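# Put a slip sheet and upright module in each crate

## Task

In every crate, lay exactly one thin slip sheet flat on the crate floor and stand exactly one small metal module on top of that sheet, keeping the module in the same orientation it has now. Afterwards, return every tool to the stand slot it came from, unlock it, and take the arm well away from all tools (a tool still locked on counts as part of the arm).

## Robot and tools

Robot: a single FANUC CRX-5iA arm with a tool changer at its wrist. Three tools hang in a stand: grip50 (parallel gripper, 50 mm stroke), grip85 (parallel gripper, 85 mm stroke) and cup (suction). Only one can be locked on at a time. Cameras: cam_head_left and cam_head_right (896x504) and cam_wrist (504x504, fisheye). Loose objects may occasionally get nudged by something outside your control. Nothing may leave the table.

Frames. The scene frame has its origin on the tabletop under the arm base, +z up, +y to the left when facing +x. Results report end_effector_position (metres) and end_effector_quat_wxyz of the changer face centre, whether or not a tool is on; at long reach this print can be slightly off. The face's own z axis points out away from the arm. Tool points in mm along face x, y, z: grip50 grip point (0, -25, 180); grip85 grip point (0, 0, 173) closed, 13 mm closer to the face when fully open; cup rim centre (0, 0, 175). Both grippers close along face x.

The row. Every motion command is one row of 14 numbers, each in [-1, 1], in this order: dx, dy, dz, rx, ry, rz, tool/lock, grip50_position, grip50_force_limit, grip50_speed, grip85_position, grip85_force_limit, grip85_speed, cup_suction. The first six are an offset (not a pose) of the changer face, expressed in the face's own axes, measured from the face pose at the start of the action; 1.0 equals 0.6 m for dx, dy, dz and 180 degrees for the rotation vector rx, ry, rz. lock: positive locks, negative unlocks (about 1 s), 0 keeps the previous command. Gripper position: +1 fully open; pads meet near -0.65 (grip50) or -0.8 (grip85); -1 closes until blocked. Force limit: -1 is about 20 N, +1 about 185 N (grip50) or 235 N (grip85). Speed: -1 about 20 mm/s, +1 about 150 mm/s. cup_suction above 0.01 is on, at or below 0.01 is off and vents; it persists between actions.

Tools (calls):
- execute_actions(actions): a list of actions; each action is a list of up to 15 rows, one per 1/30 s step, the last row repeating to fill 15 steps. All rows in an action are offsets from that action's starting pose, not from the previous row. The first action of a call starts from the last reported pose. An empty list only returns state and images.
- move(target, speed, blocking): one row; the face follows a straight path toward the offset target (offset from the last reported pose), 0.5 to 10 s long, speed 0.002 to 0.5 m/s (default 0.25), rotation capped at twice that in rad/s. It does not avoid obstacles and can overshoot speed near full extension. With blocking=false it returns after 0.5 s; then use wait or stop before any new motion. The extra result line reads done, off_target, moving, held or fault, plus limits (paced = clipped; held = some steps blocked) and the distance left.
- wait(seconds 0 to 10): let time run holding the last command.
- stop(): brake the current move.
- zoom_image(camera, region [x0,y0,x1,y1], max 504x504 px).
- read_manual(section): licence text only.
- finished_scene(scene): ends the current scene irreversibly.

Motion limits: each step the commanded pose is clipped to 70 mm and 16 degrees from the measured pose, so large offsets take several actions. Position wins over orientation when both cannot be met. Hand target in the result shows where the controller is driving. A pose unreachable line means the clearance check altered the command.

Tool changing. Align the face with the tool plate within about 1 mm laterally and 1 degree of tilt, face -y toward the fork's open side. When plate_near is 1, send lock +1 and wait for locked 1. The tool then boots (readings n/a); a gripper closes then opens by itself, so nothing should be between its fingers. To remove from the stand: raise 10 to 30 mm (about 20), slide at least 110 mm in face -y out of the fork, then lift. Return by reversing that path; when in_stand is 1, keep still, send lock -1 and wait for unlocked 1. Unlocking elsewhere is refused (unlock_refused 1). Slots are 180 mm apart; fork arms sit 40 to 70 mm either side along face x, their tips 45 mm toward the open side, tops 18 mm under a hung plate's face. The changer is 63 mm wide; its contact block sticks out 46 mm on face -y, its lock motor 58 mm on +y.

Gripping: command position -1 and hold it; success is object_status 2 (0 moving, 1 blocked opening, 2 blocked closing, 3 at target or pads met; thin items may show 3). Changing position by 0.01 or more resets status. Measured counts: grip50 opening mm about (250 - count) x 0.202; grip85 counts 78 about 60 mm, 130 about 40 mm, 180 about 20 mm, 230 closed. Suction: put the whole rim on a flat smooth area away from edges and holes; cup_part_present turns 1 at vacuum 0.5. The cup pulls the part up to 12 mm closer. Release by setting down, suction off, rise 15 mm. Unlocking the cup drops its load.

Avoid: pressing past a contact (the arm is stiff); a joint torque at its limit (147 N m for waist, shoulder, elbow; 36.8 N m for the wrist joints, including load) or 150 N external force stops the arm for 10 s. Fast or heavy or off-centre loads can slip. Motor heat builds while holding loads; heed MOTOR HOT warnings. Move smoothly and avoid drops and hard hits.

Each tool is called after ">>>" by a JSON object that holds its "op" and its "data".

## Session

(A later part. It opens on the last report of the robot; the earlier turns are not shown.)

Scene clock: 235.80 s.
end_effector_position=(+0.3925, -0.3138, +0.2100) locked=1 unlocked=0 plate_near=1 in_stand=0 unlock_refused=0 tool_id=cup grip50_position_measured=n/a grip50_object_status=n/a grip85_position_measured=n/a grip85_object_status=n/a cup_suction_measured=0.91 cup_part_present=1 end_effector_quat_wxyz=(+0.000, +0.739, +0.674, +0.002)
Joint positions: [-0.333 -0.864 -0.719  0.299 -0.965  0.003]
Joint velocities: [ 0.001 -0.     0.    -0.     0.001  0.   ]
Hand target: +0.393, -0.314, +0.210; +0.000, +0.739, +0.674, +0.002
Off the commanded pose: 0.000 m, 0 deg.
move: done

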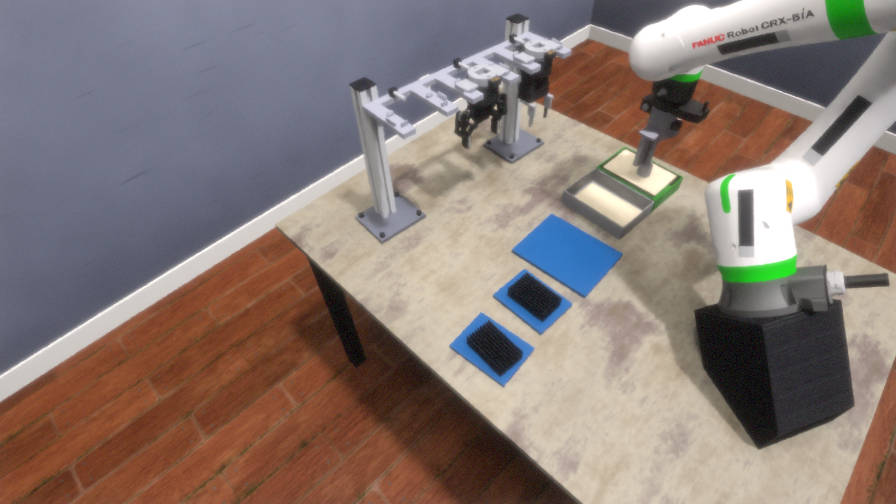

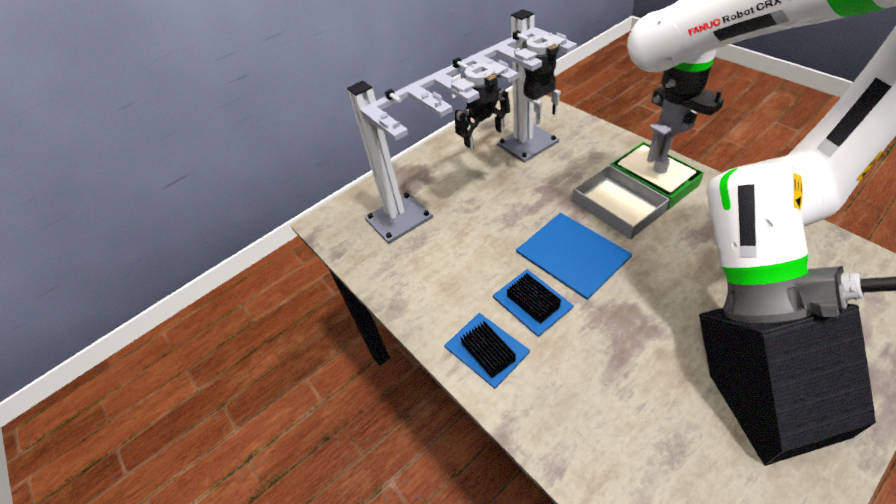

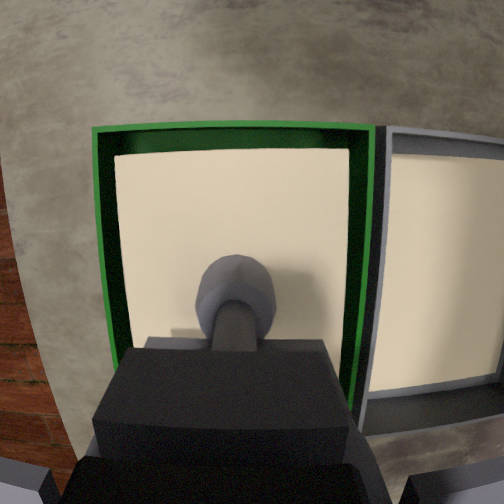

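>>> {"op": "move", "data": {"target": [0,0,0.057,0,0,0,0,1,0,0,1,0,0,1], "speed": 0.03}}

>>> {"op": "execute_actions", "data": {"actions": [[[0,0,-0.005,0,0,0,0,1,0,0,1,0,0,0]],[[0,0,-0.008,0,0,0,0,1,0,0,1,0,0,0]]]}}

>>> {"op": "move", "data": {"target": [0,0,-0.075,0,0,0,0,1,0,0,1,0,0,0], "speed": 0.1}}

>>> {"op": "move", "data": {"target": [0.348,0.248,-0.05,0,0,-0.0054,0,1,0,0,1,0,0,0]}}

Scene clock: 242.40 s.
end_effector_position=(+0.3928, -0.3137, +0.1758) locked=1 unlocked=0 plate_near=1 in_stand=0 unlock_refused=0 tool_id=cup grip50_position_measured=n/a grip50_object_status=n/a grip85_position_measured=n/a grip85_object_status=n/a cup_suction_measured=0.91 cup_part_present=1 end_effector_quat_wxyz=(+0.000, +0.739, +0.674, +0.002)
Joint positions: [-0.387 -0.785 -0.746  0.277 -0.848  0.031]
Joint velocities: [ 0.001  0.    -0.     0.001 -0.001 -0.   ]
Hand target: +0.393, -0.314, +0.176; +0.000, +0.739, +0.674, +0.002
Off the commanded pose: 0.000 m, 0 deg.
move: done

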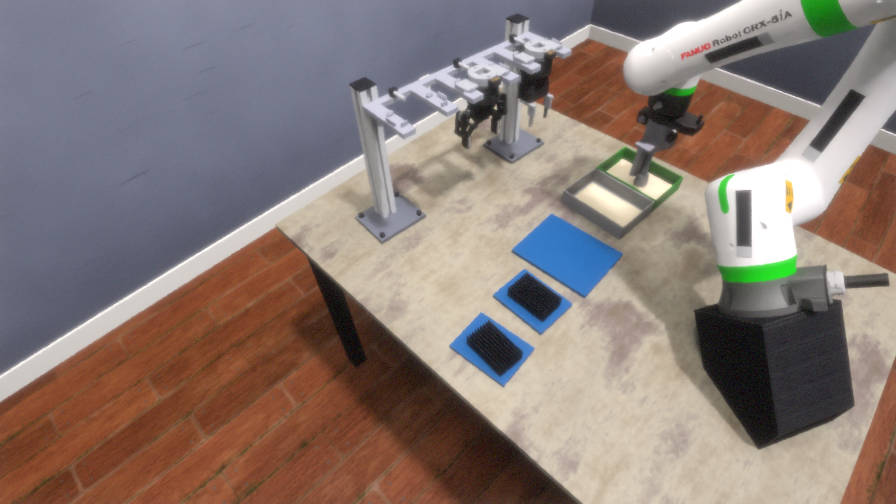

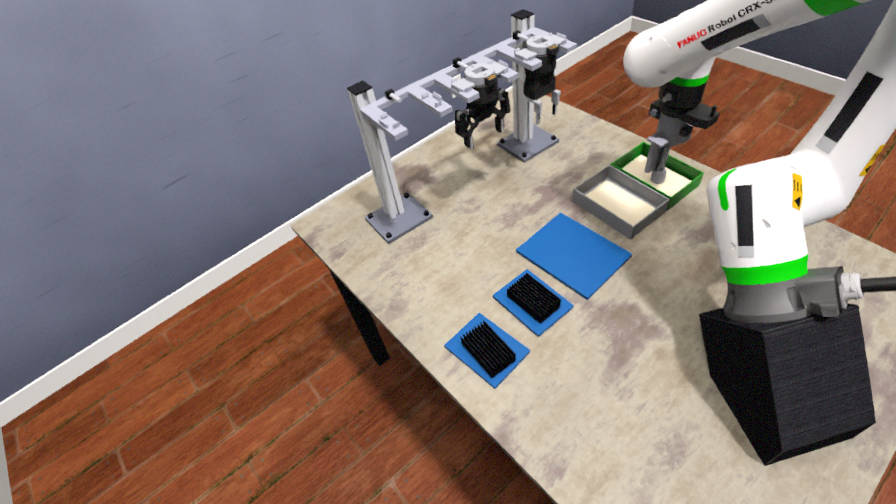

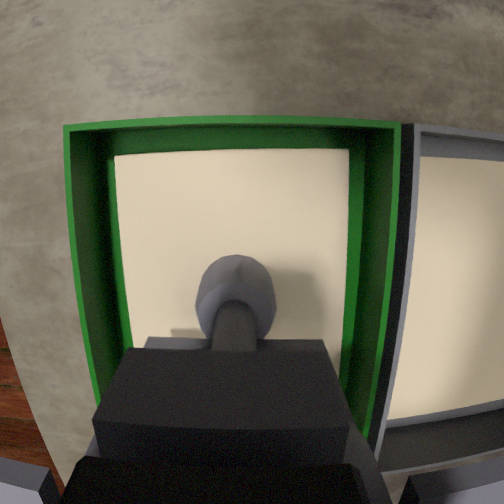

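Scene clock: 243.40 s.
end_effector_position=(+0.3928, -0.3137, +0.1836) locked=1 unlocked=0 plate_near=1 in_stand=0 unlock_refused=0 tool_id=cup grip50_position_measured=n/a grip50_object_status=n/a grip85_position_measured=n/a grip85_object_status=n/a cup_suction_measured=0.01 cup_part_present=0 end_effector_quat_wxyz=(+0.000, +0.739, +0.674, +0.002)
Joint positions: [-0.376 -0.803 -0.74   0.281 -0.875  0.026]
Joint velocities: [-0.001  0.     0.    -0.    -0.001 -0.001]
Hand target: +0.393, -0.314, +0.184; +0.000, +0.739, +0.674, +0.002
Off the commanded pose: 0.000 m, 0 deg.

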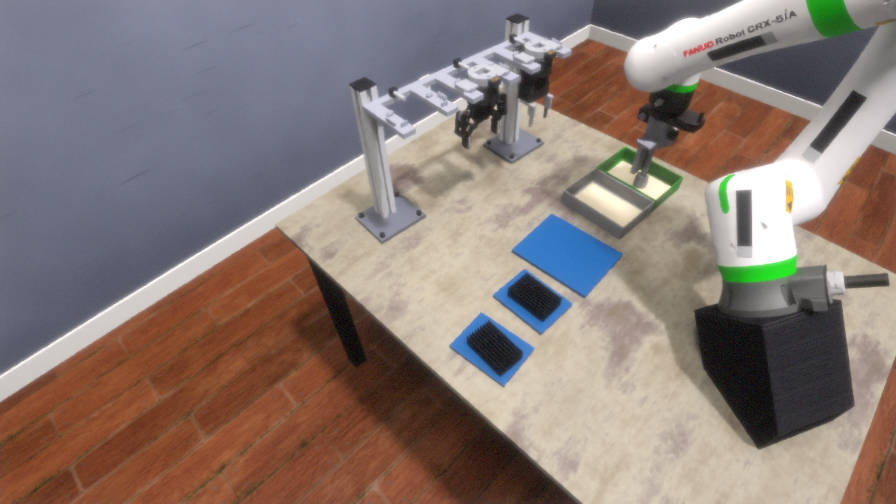

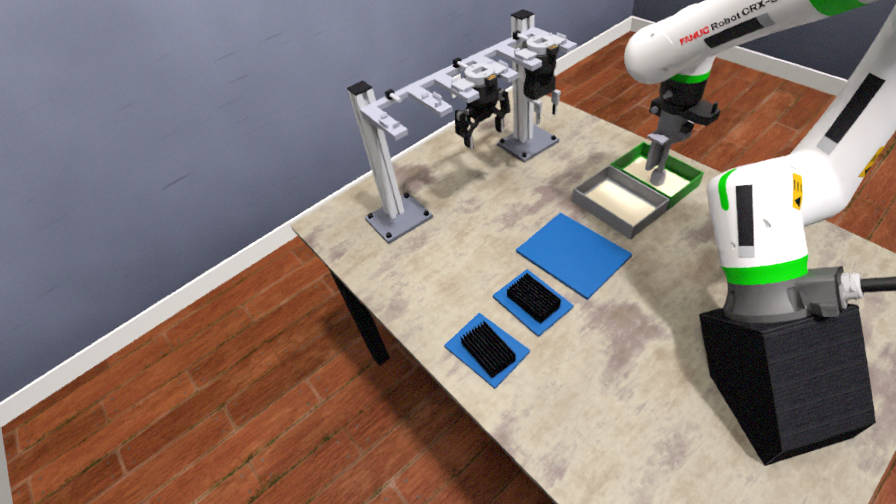

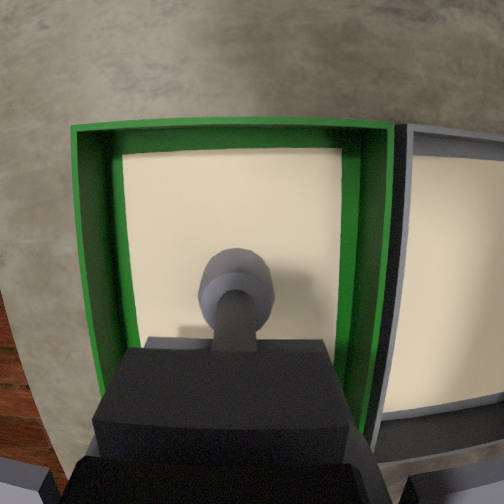

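Scene clock: 244.17 s.
end_effector_position=(+0.3924, -0.3140, +0.2286) locked=1 unlocked=0 plate_near=1 in_stand=0 unlock_refused=0 tool_id=cup grip50_position_measured=n/a grip50_object_status=n/a grip85_position_measured=n/a grip85_object_status=n/a cup_suction_measured=0.01 cup_part_present=0 end_effector_quat_wxyz=(+0.000, +0.739, +0.674, +0.002)
Joint positions: [-0.294 -0.905 -0.704  0.319 -1.03  -0.021]
Joint velocities: [ 0.003 -0.001 -0.002  0.001 -0.002 -0.002]
Hand target: +0.392, -0.314, +0.229; +0.000, +0.739, +0.674, +0.002
Off the commanded pose: 0.000 m, 0 deg.
move: done

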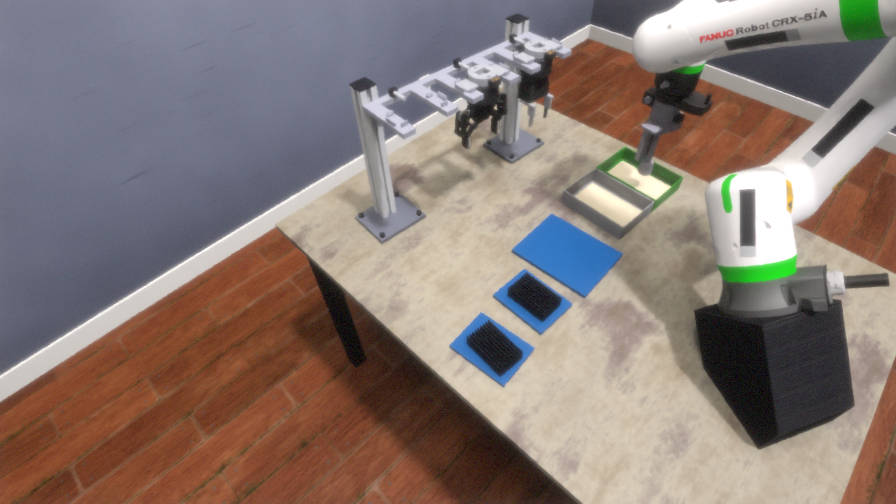

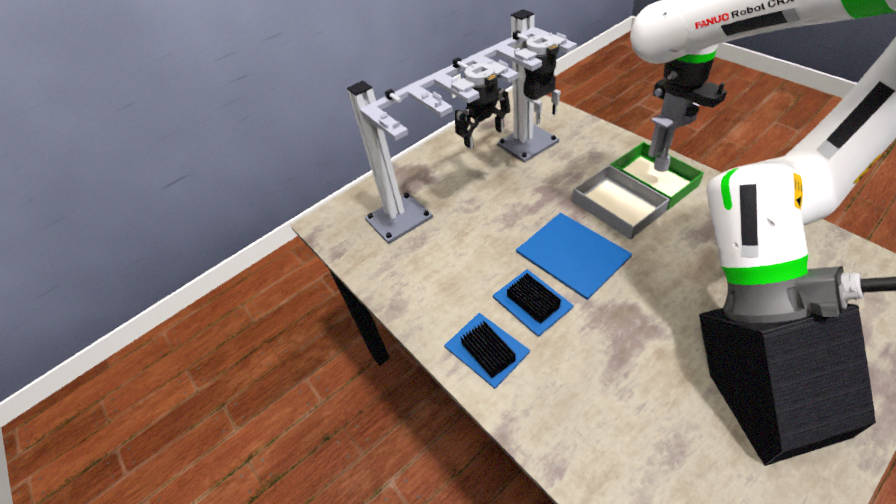

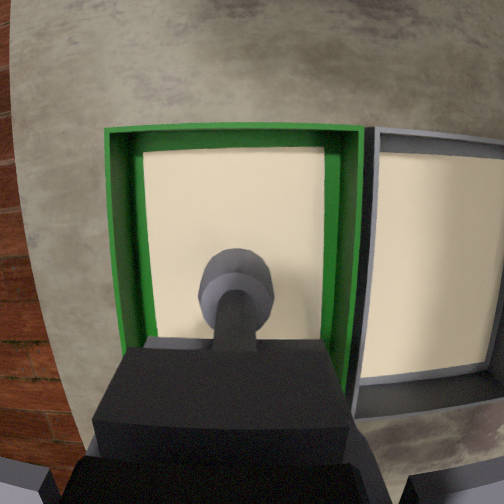

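Scene clock: 245.63 s.
end_effector_position=(+0.5597, -0.1204, +0.2598) locked=1 unlocked=0 plate_near=1 in_stand=0 unlock_refused=0 tool_id=cup grip50_position_measured=n/a grip50_object_status=n/a grip85_position_measured=n/a grip85_object_status=n/a cup_suction_measured=0.01 cup_part_present=0 end_effector_quat_wxyz=(+0.001, +0.734, +0.679, +0.002)
Joint positions: [ 0.619 -0.586 -0.579  0.783 -1.378 -0.937]
Joint velocities: [ 0.001  0.001  0.001 -0.     0.002  0.002]
Hand target: +0.560, -0.120, +0.260; +0.001, +0.734, +0.679, +0.002
Off the commanded pose: 0.001 m, 0 deg.
move: done

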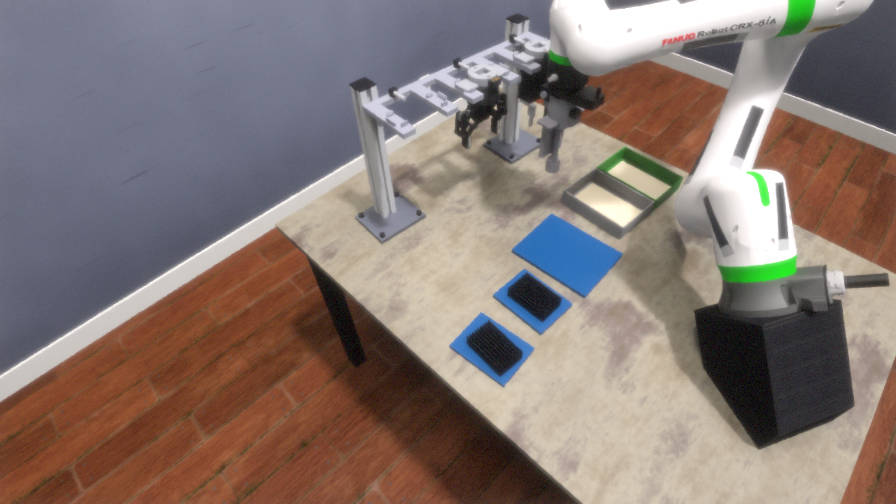

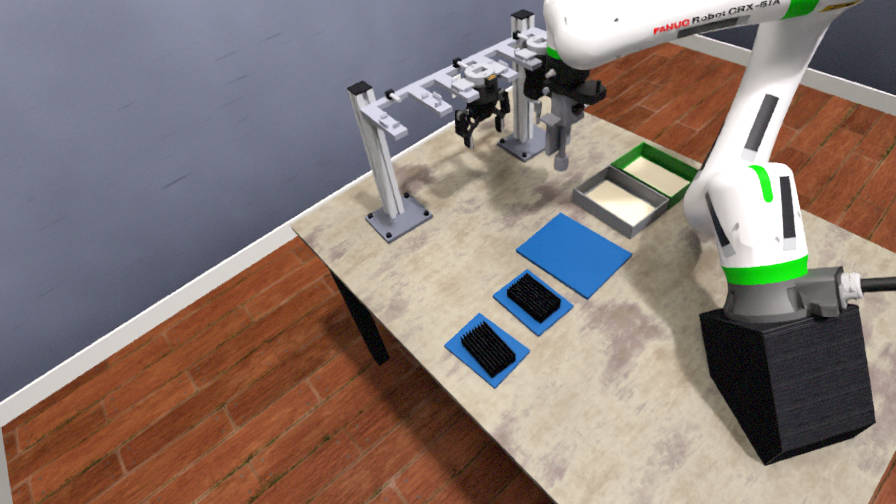

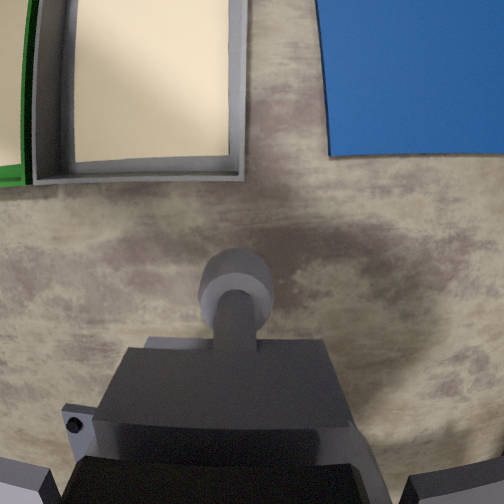

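>>> {"op": "move", "data": {"target": [0.5415,-0.0225,-0.206,0,0,0,0,1,0,0,1,0,0,0]}}

>>> {"op": "move", "data": {"target": [0,0.2197,0,0,0,0,0,1,0,0,1,0,0,0], "speed": 0.1}}

Scene clock: 250.20 s.
end_effector_position=(+0.5704, +0.2040, +0.3848) locked=1 unlocked=0 plate_near=1 in_stand=0 unlock_refused=0 tool_id=cup grip50_position_measured=n/a grip50_object_status=n/a grip85_position_measured=n/a grip85_object_status=n/a cup_suction_measured=0.01 cup_part_present=0 end_effector_quat_wxyz=(+0.000, +0.734, +0.679, +0.003)
Joint positions: [ 1.209  0.029 -0.164  0.758 -1.655 -1.493]
Joint velocities: [-0.     0.001 -0.    -0.    -0.     0.   ]
Hand target: +0.570, +0.204, +0.385; +0.000, +0.734, +0.679, +0.003
Off the commanded pose: 0.001 m, 0 deg.
move: done

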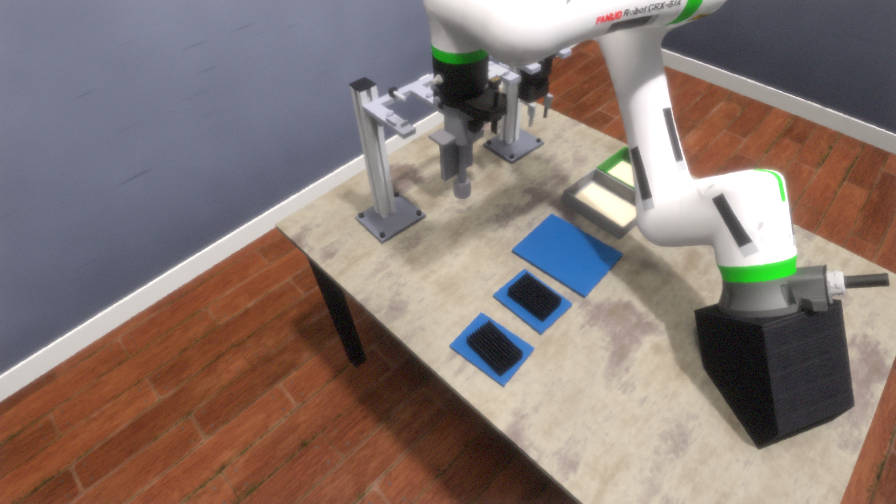

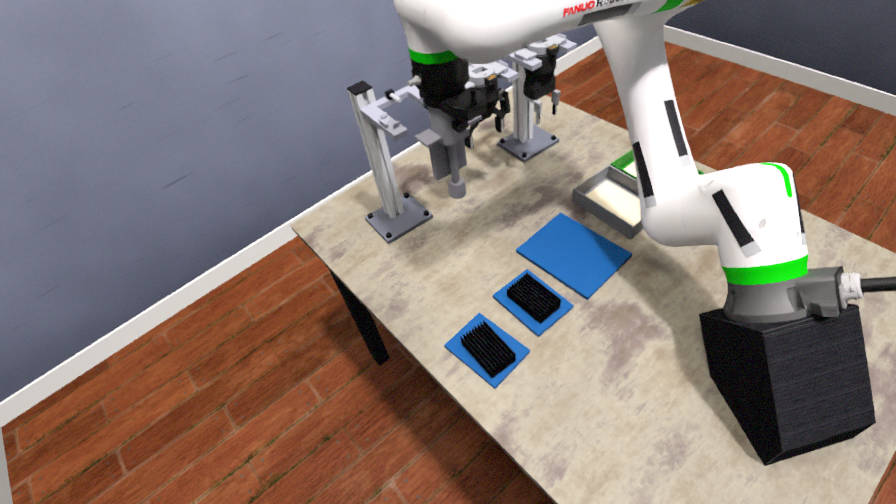

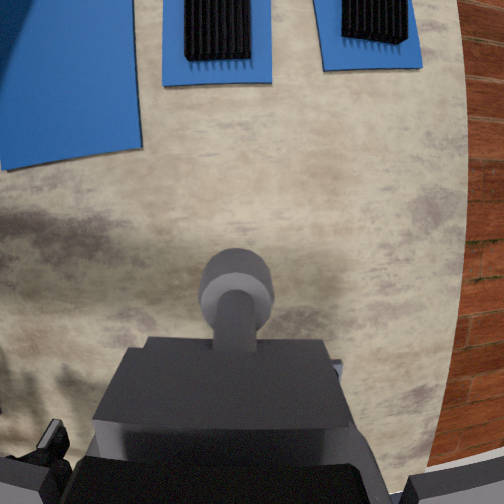

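Scene clock: 251.83 s.
end_effector_position=(+0.7016, +0.1939, +0.3854) locked=1 unlocked=0 plate_near=1 in_stand=0 unlock_refused=0 tool_id=cup grip50_position_measured=n/a grip50_object_status=n/a grip85_position_measured=n/a grip85_object_status=n/a cup_suction_measured=0.01 cup_part_present=0 end_effector_quat_wxyz=(+0.001, +0.734, +0.679, +0.003)
Joint positions: [ 1.007  0.192  0.204  0.801 -1.659 -1.206]
Joint velocities: [ 0.     0.     0.001 -0.002  0.     0.   ]
Hand target: +0.702, +0.194, +0.385; +0.000, +0.734, +0.679, +0.003
Off the commanded pose: 0.000 m, 0 deg.
move: done

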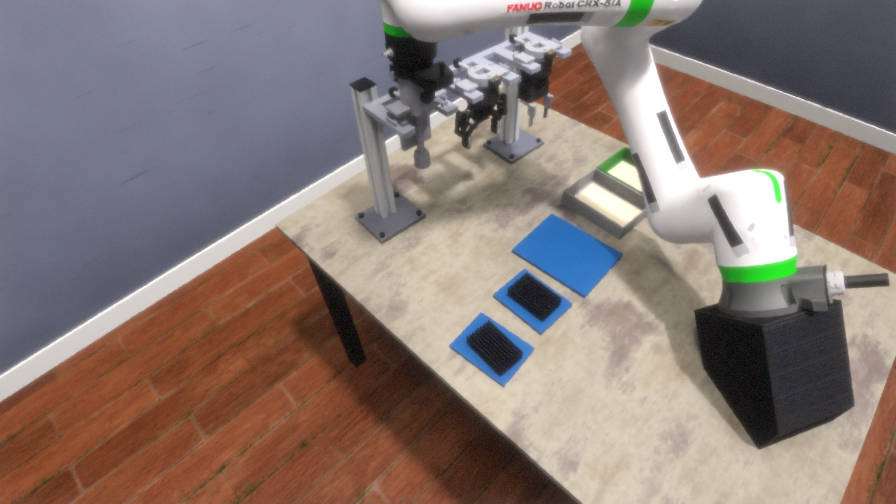

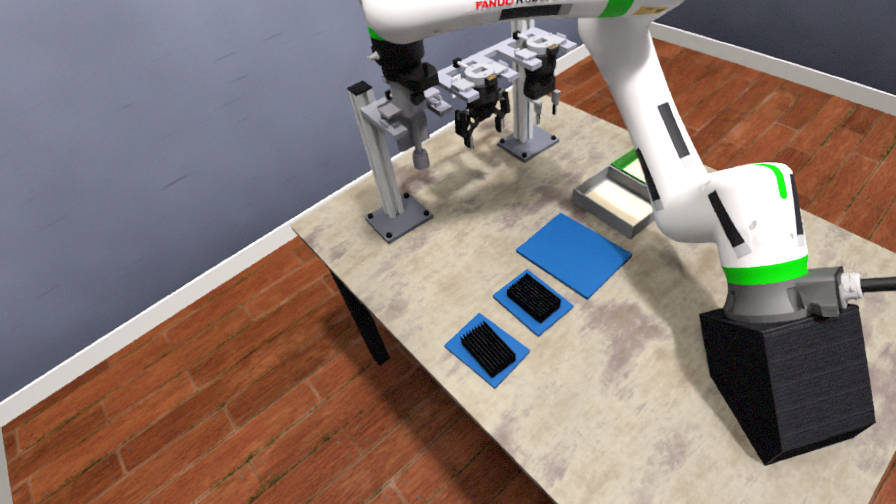

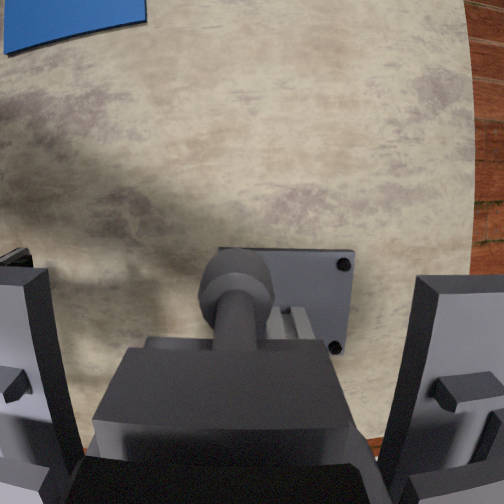

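>>> {"op": "execute_actions", "data": {"actions": [[[0.001,0.0021,0.004,0,0,0,0,1,0,0,1,0,0,0]]]}}

>>> {"op": "move", "data": {"target": [0,0,0.0315,0,0,0,0,1,0,0,1,0,0,0], "speed": 0.02}}

>>> {"op": "execute_actions", "data": {"actions": [[[0,0,0,0,0,0,-1,1,0,0,1,0,0,0]],[[0,0,0,0,0,0,-1,1,0,0,1,0,0,0]],[[0,0,0,0,0,0,-1,1,0,0,1,0,0,0]]]}}

Scene clock: 256.37 s.
end_effector_position=(+0.7029, +0.1945, +0.3830) locked=1 unlocked=0 plate_near=1 in_stand=0 unlock_refused=0 tool_id=cup grip50_position_measured=n/a grip50_object_status=n/a grip85_position_measured=n/a grip85_object_status=n/a cup_suction_measured=0.01 cup_part_present=0 end_effector_quat_wxyz=(+0.001, +0.734, +0.679, +0.003)
Joint positions: [ 1.002  0.194  0.205  0.801 -1.654 -1.204]
Joint velocities: [-0.001  0.     0.     0.     0.001 -0.001]
Hand target: +0.703, +0.194, +0.383; +0.001, +0.734, +0.679, +0.003
Off the commanded pose: 0.000 m, 0 deg.

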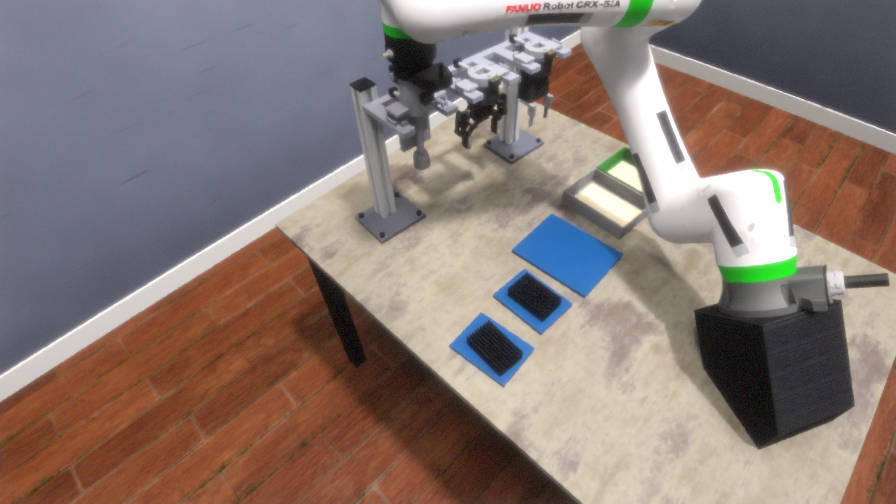

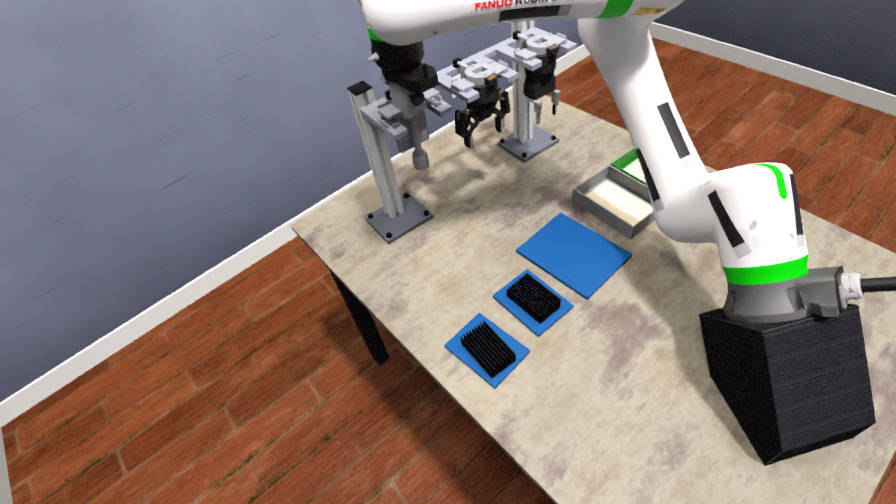

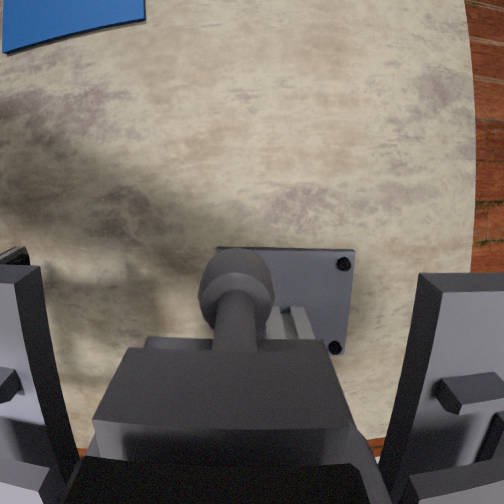

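Scene clock: 257.53 s.
end_effector_position=(+0.7029, +0.1946, +0.3641) locked=1 unlocked=0 plate_near=1 in_stand=1 unlock_refused=0 tool_id=cup grip50_position_measured=n/a grip50_object_status=n/a grip85_position_measured=n/a grip85_object_status=n/a cup_suction_measured=0.01 cup_part_present=0 end_effector_quat_wxyz=(+0.001, +0.734, +0.679, +0.003)
Joint positions: [ 0.975  0.19   0.169  0.801 -1.613 -1.207]
Joint velocities: [-0. -0.  0.  0. -0.  0.]
Hand target: +0.703, +0.195, +0.364; +0.001, +0.734, +0.679, +0.003
Off the commanded pose: 0.000 m, 0 deg.
move: done

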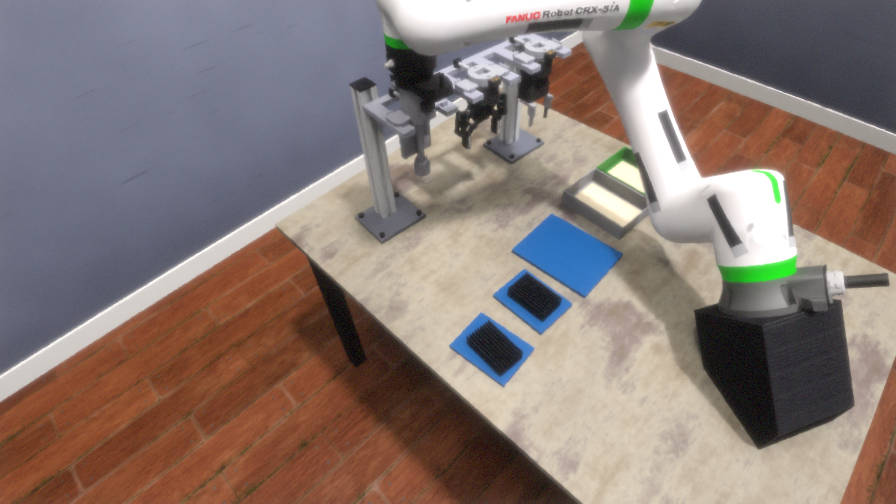

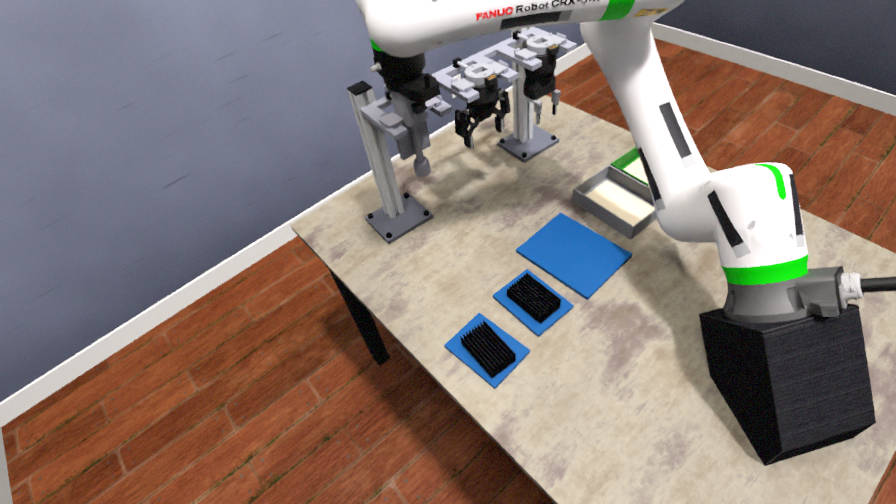

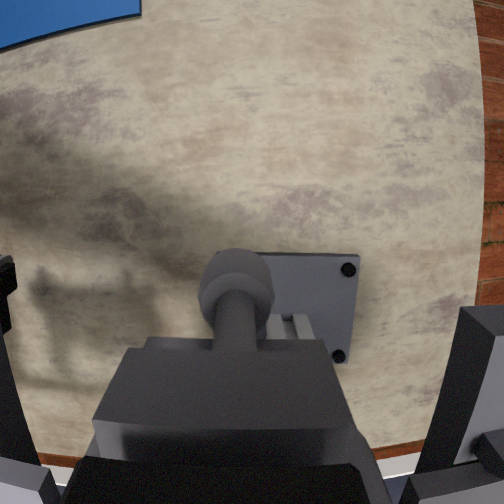

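Scene clock: 259.03 s.
end_effector_position=(+0.7029, +0.1946, +0.3641) locked=0 unlocked=1 plate_near=1 in_stand=1 unlock_refused=0 tool_id=none grip50_position_measured=n/a grip50_object_status=n/a grip85_position_measured=n/a grip85_object_status=n/a cup_suction_measured=n/a cup_part_present=n/a end_effector_quat_wxyz=(+0.001, +0.734, +0.679, +0.003)
Joint positions: [ 0.975  0.19   0.169  0.801 -1.613 -1.207]
Joint velocities: [ 0.001  0.     0.    -0.     0.     0.   ]
Hand target: +0.703, +0.195, +0.364; +0.001, +0.734, +0.679, +0.003
Off the commanded pose: 0.000 m, 0 deg.

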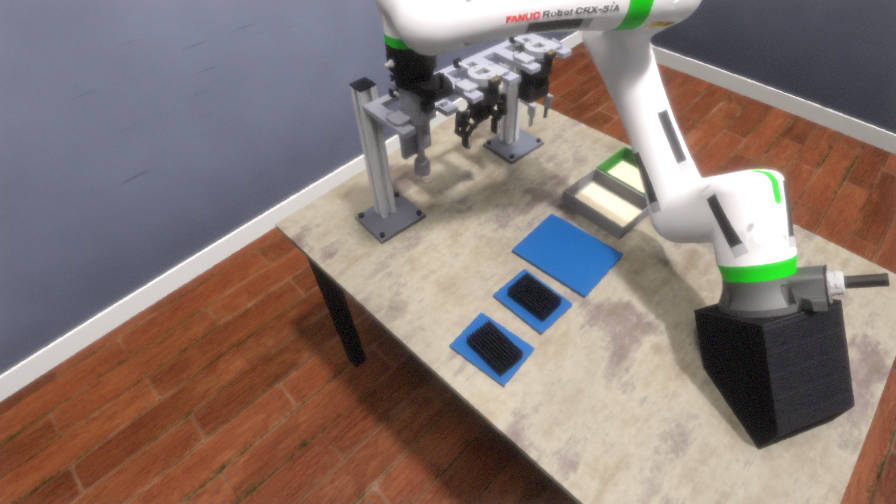

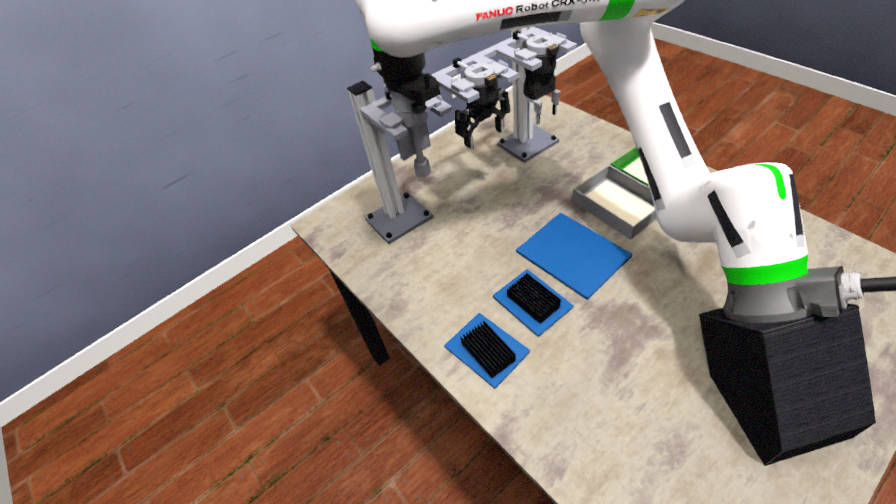

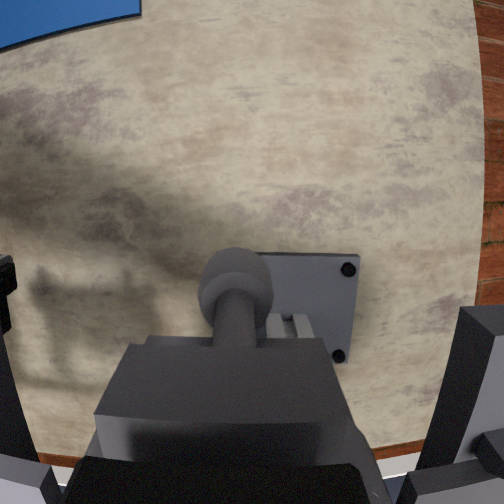

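Rise 60 mm for a reference image, then compare at the next slot.

>>> {"op": "move", "data": {"target": [0,0,-0.12,0,0,0,0,1,0,0,1,0,0,0], "speed": 0.1}}

>>> {"op": "zoom_image", "data": {"camera": "cam_wrist", "region": [100,200,380,470]}}

>>> {"op": "move", "data": {"target": [-0.3,0,0,0,0,0,0,1,0,0,1,0,0,0], "speed": 0.2}}

>>> {"op": "zoom_image", "data": {"camera": "cam_wrist", "region": [100,200,380,470]}}

Scene clock: 263.33 s.
end_effector_position=(+0.7026, +0.1941, +0.4359) locked=0 unlocked=1 plate_near=0 in_stand=0 unlock_refused=0 tool_id=none grip50_position_measured=n/a grip50_object_status=n/a grip85_position_measured=n/a grip85_object_status=n/a cup_suction_measured=n/a cup_part_present=n/a end_effector_quat_wxyz=(+0.000, +0.734, +0.679, +0.002)
Joint positions: [ 1.075  0.217  0.318  0.807 -1.769 -1.189]
Joint velocities: [-0.     0.001  0.001  0.    -0.001 -0.001]
Hand target: +0.703, +0.194, +0.436; +0.000, +0.734, +0.679, +0.002
Off the commanded pose: 0.000 m, 0 deg.
move: done

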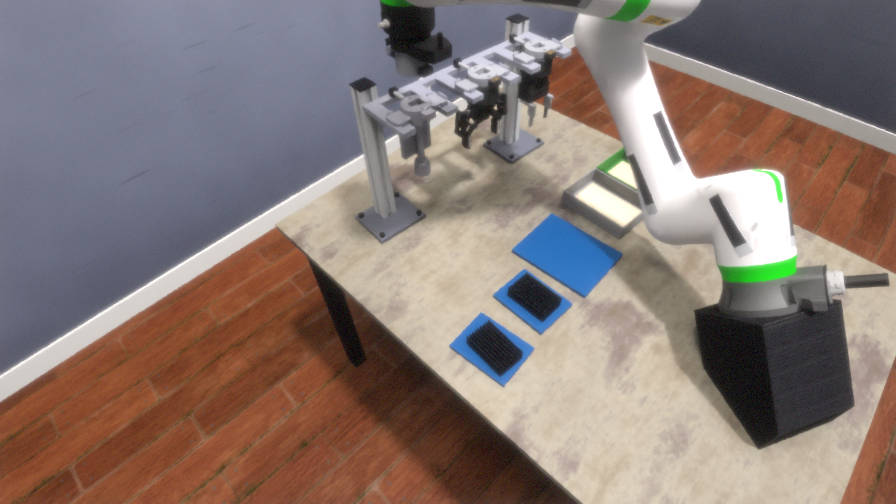

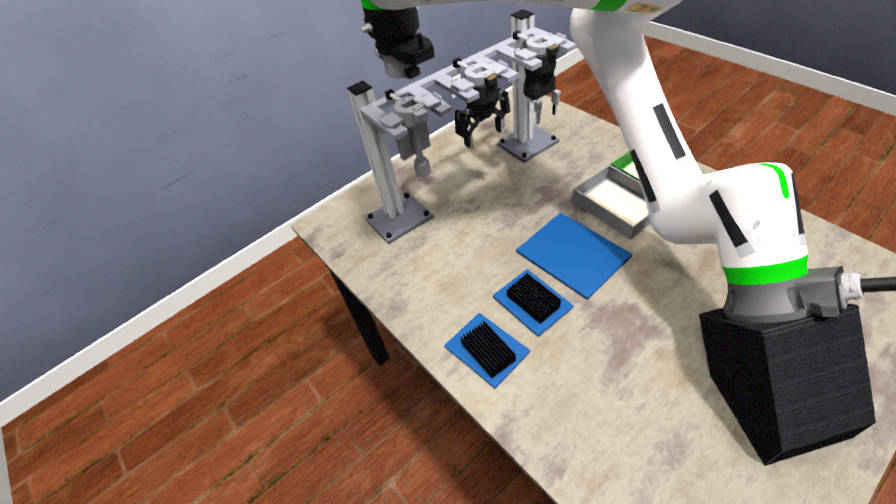

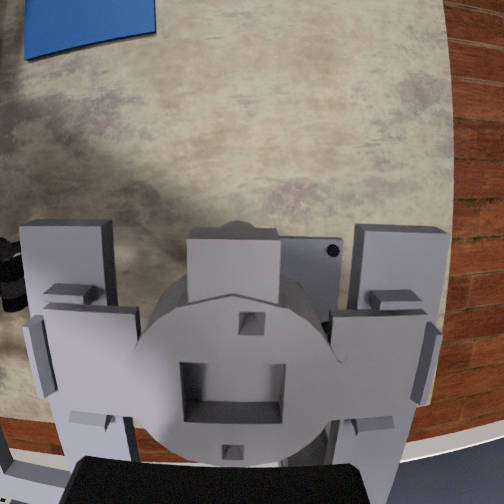

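Region (100, 200, 380, 470) of cam_wrist's 504x504 image, scaled by 1.800, with more detail than that image has; it fills the top 486 rows of this view, and the rest is white.

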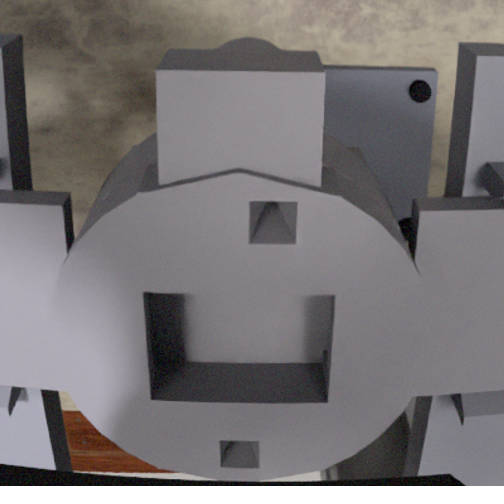

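Scene clock: 264.63 s.
end_effector_position=(+0.6889, +0.0146, +0.4349) locked=0 unlocked=1 plate_near=0 in_stand=0 unlock_refused=0 tool_id=none grip50_position_measured=n/a grip50_object_status=n/a grip85_position_measured=n/a grip85_object_status=n/a cup_suction_measured=n/a cup_part_present=n/a end_effector_quat_wxyz=(+0.000, +0.734, +0.679, +0.002)
Joint positions: [ 1.002 -0.136  0.08   0.824 -1.796 -1.053]
Joint velocities: [ 0.    -0.001  0.001  0.     0.001  0.   ]
Hand target: +0.689, +0.015, +0.435; +0.000, +0.734, +0.679, +0.002
Off the commanded pose: 0.001 m, 0 deg.
move: done

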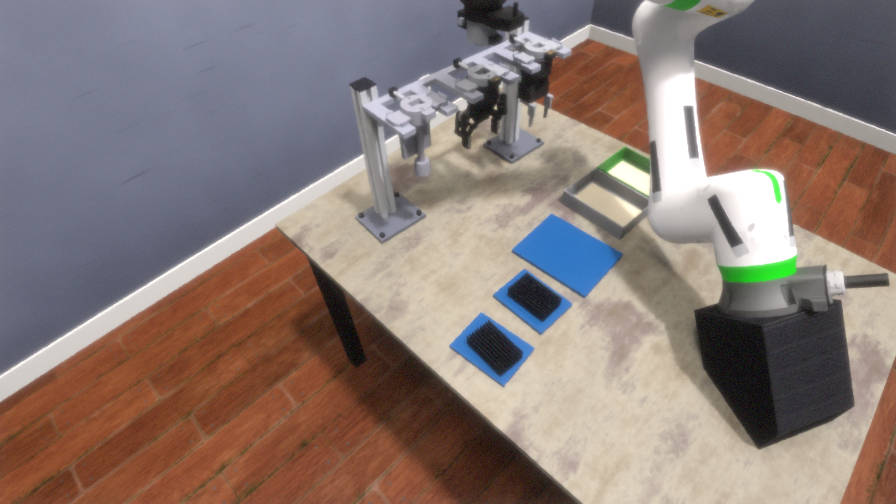

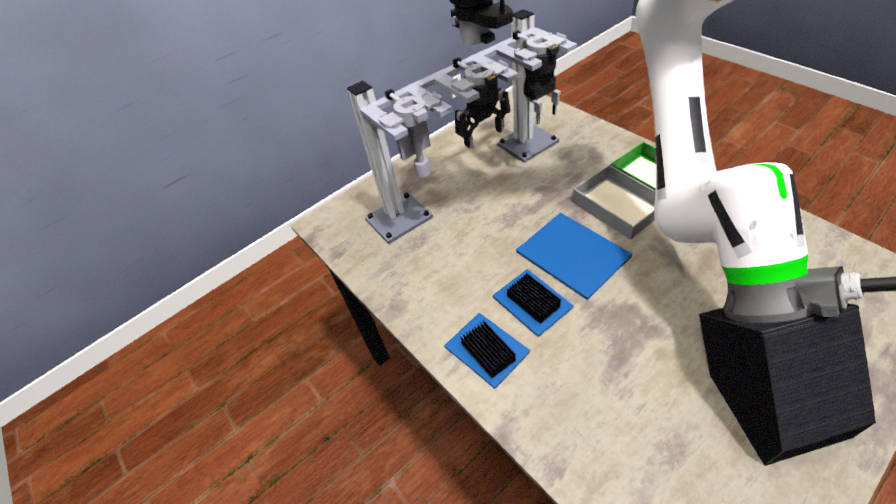

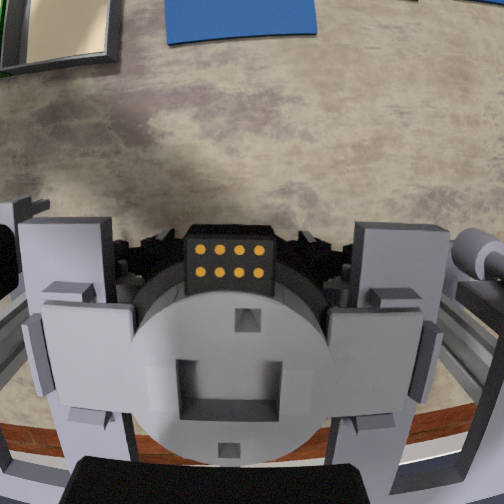

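Region (100, 200, 380, 470) of cam_wrist's 504x504 image, scaled by 1.800, with more detail than that image has; it fills the top 486 rows of this view, and the rest is white.

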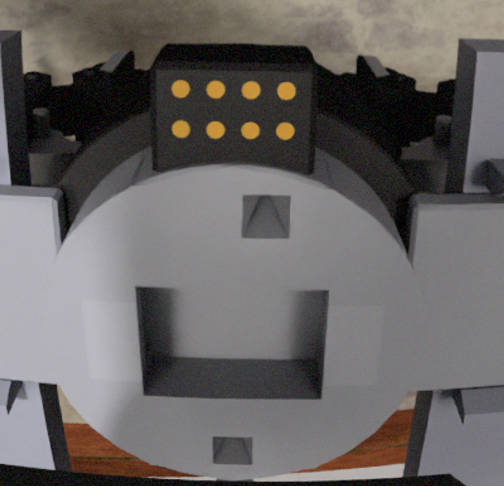

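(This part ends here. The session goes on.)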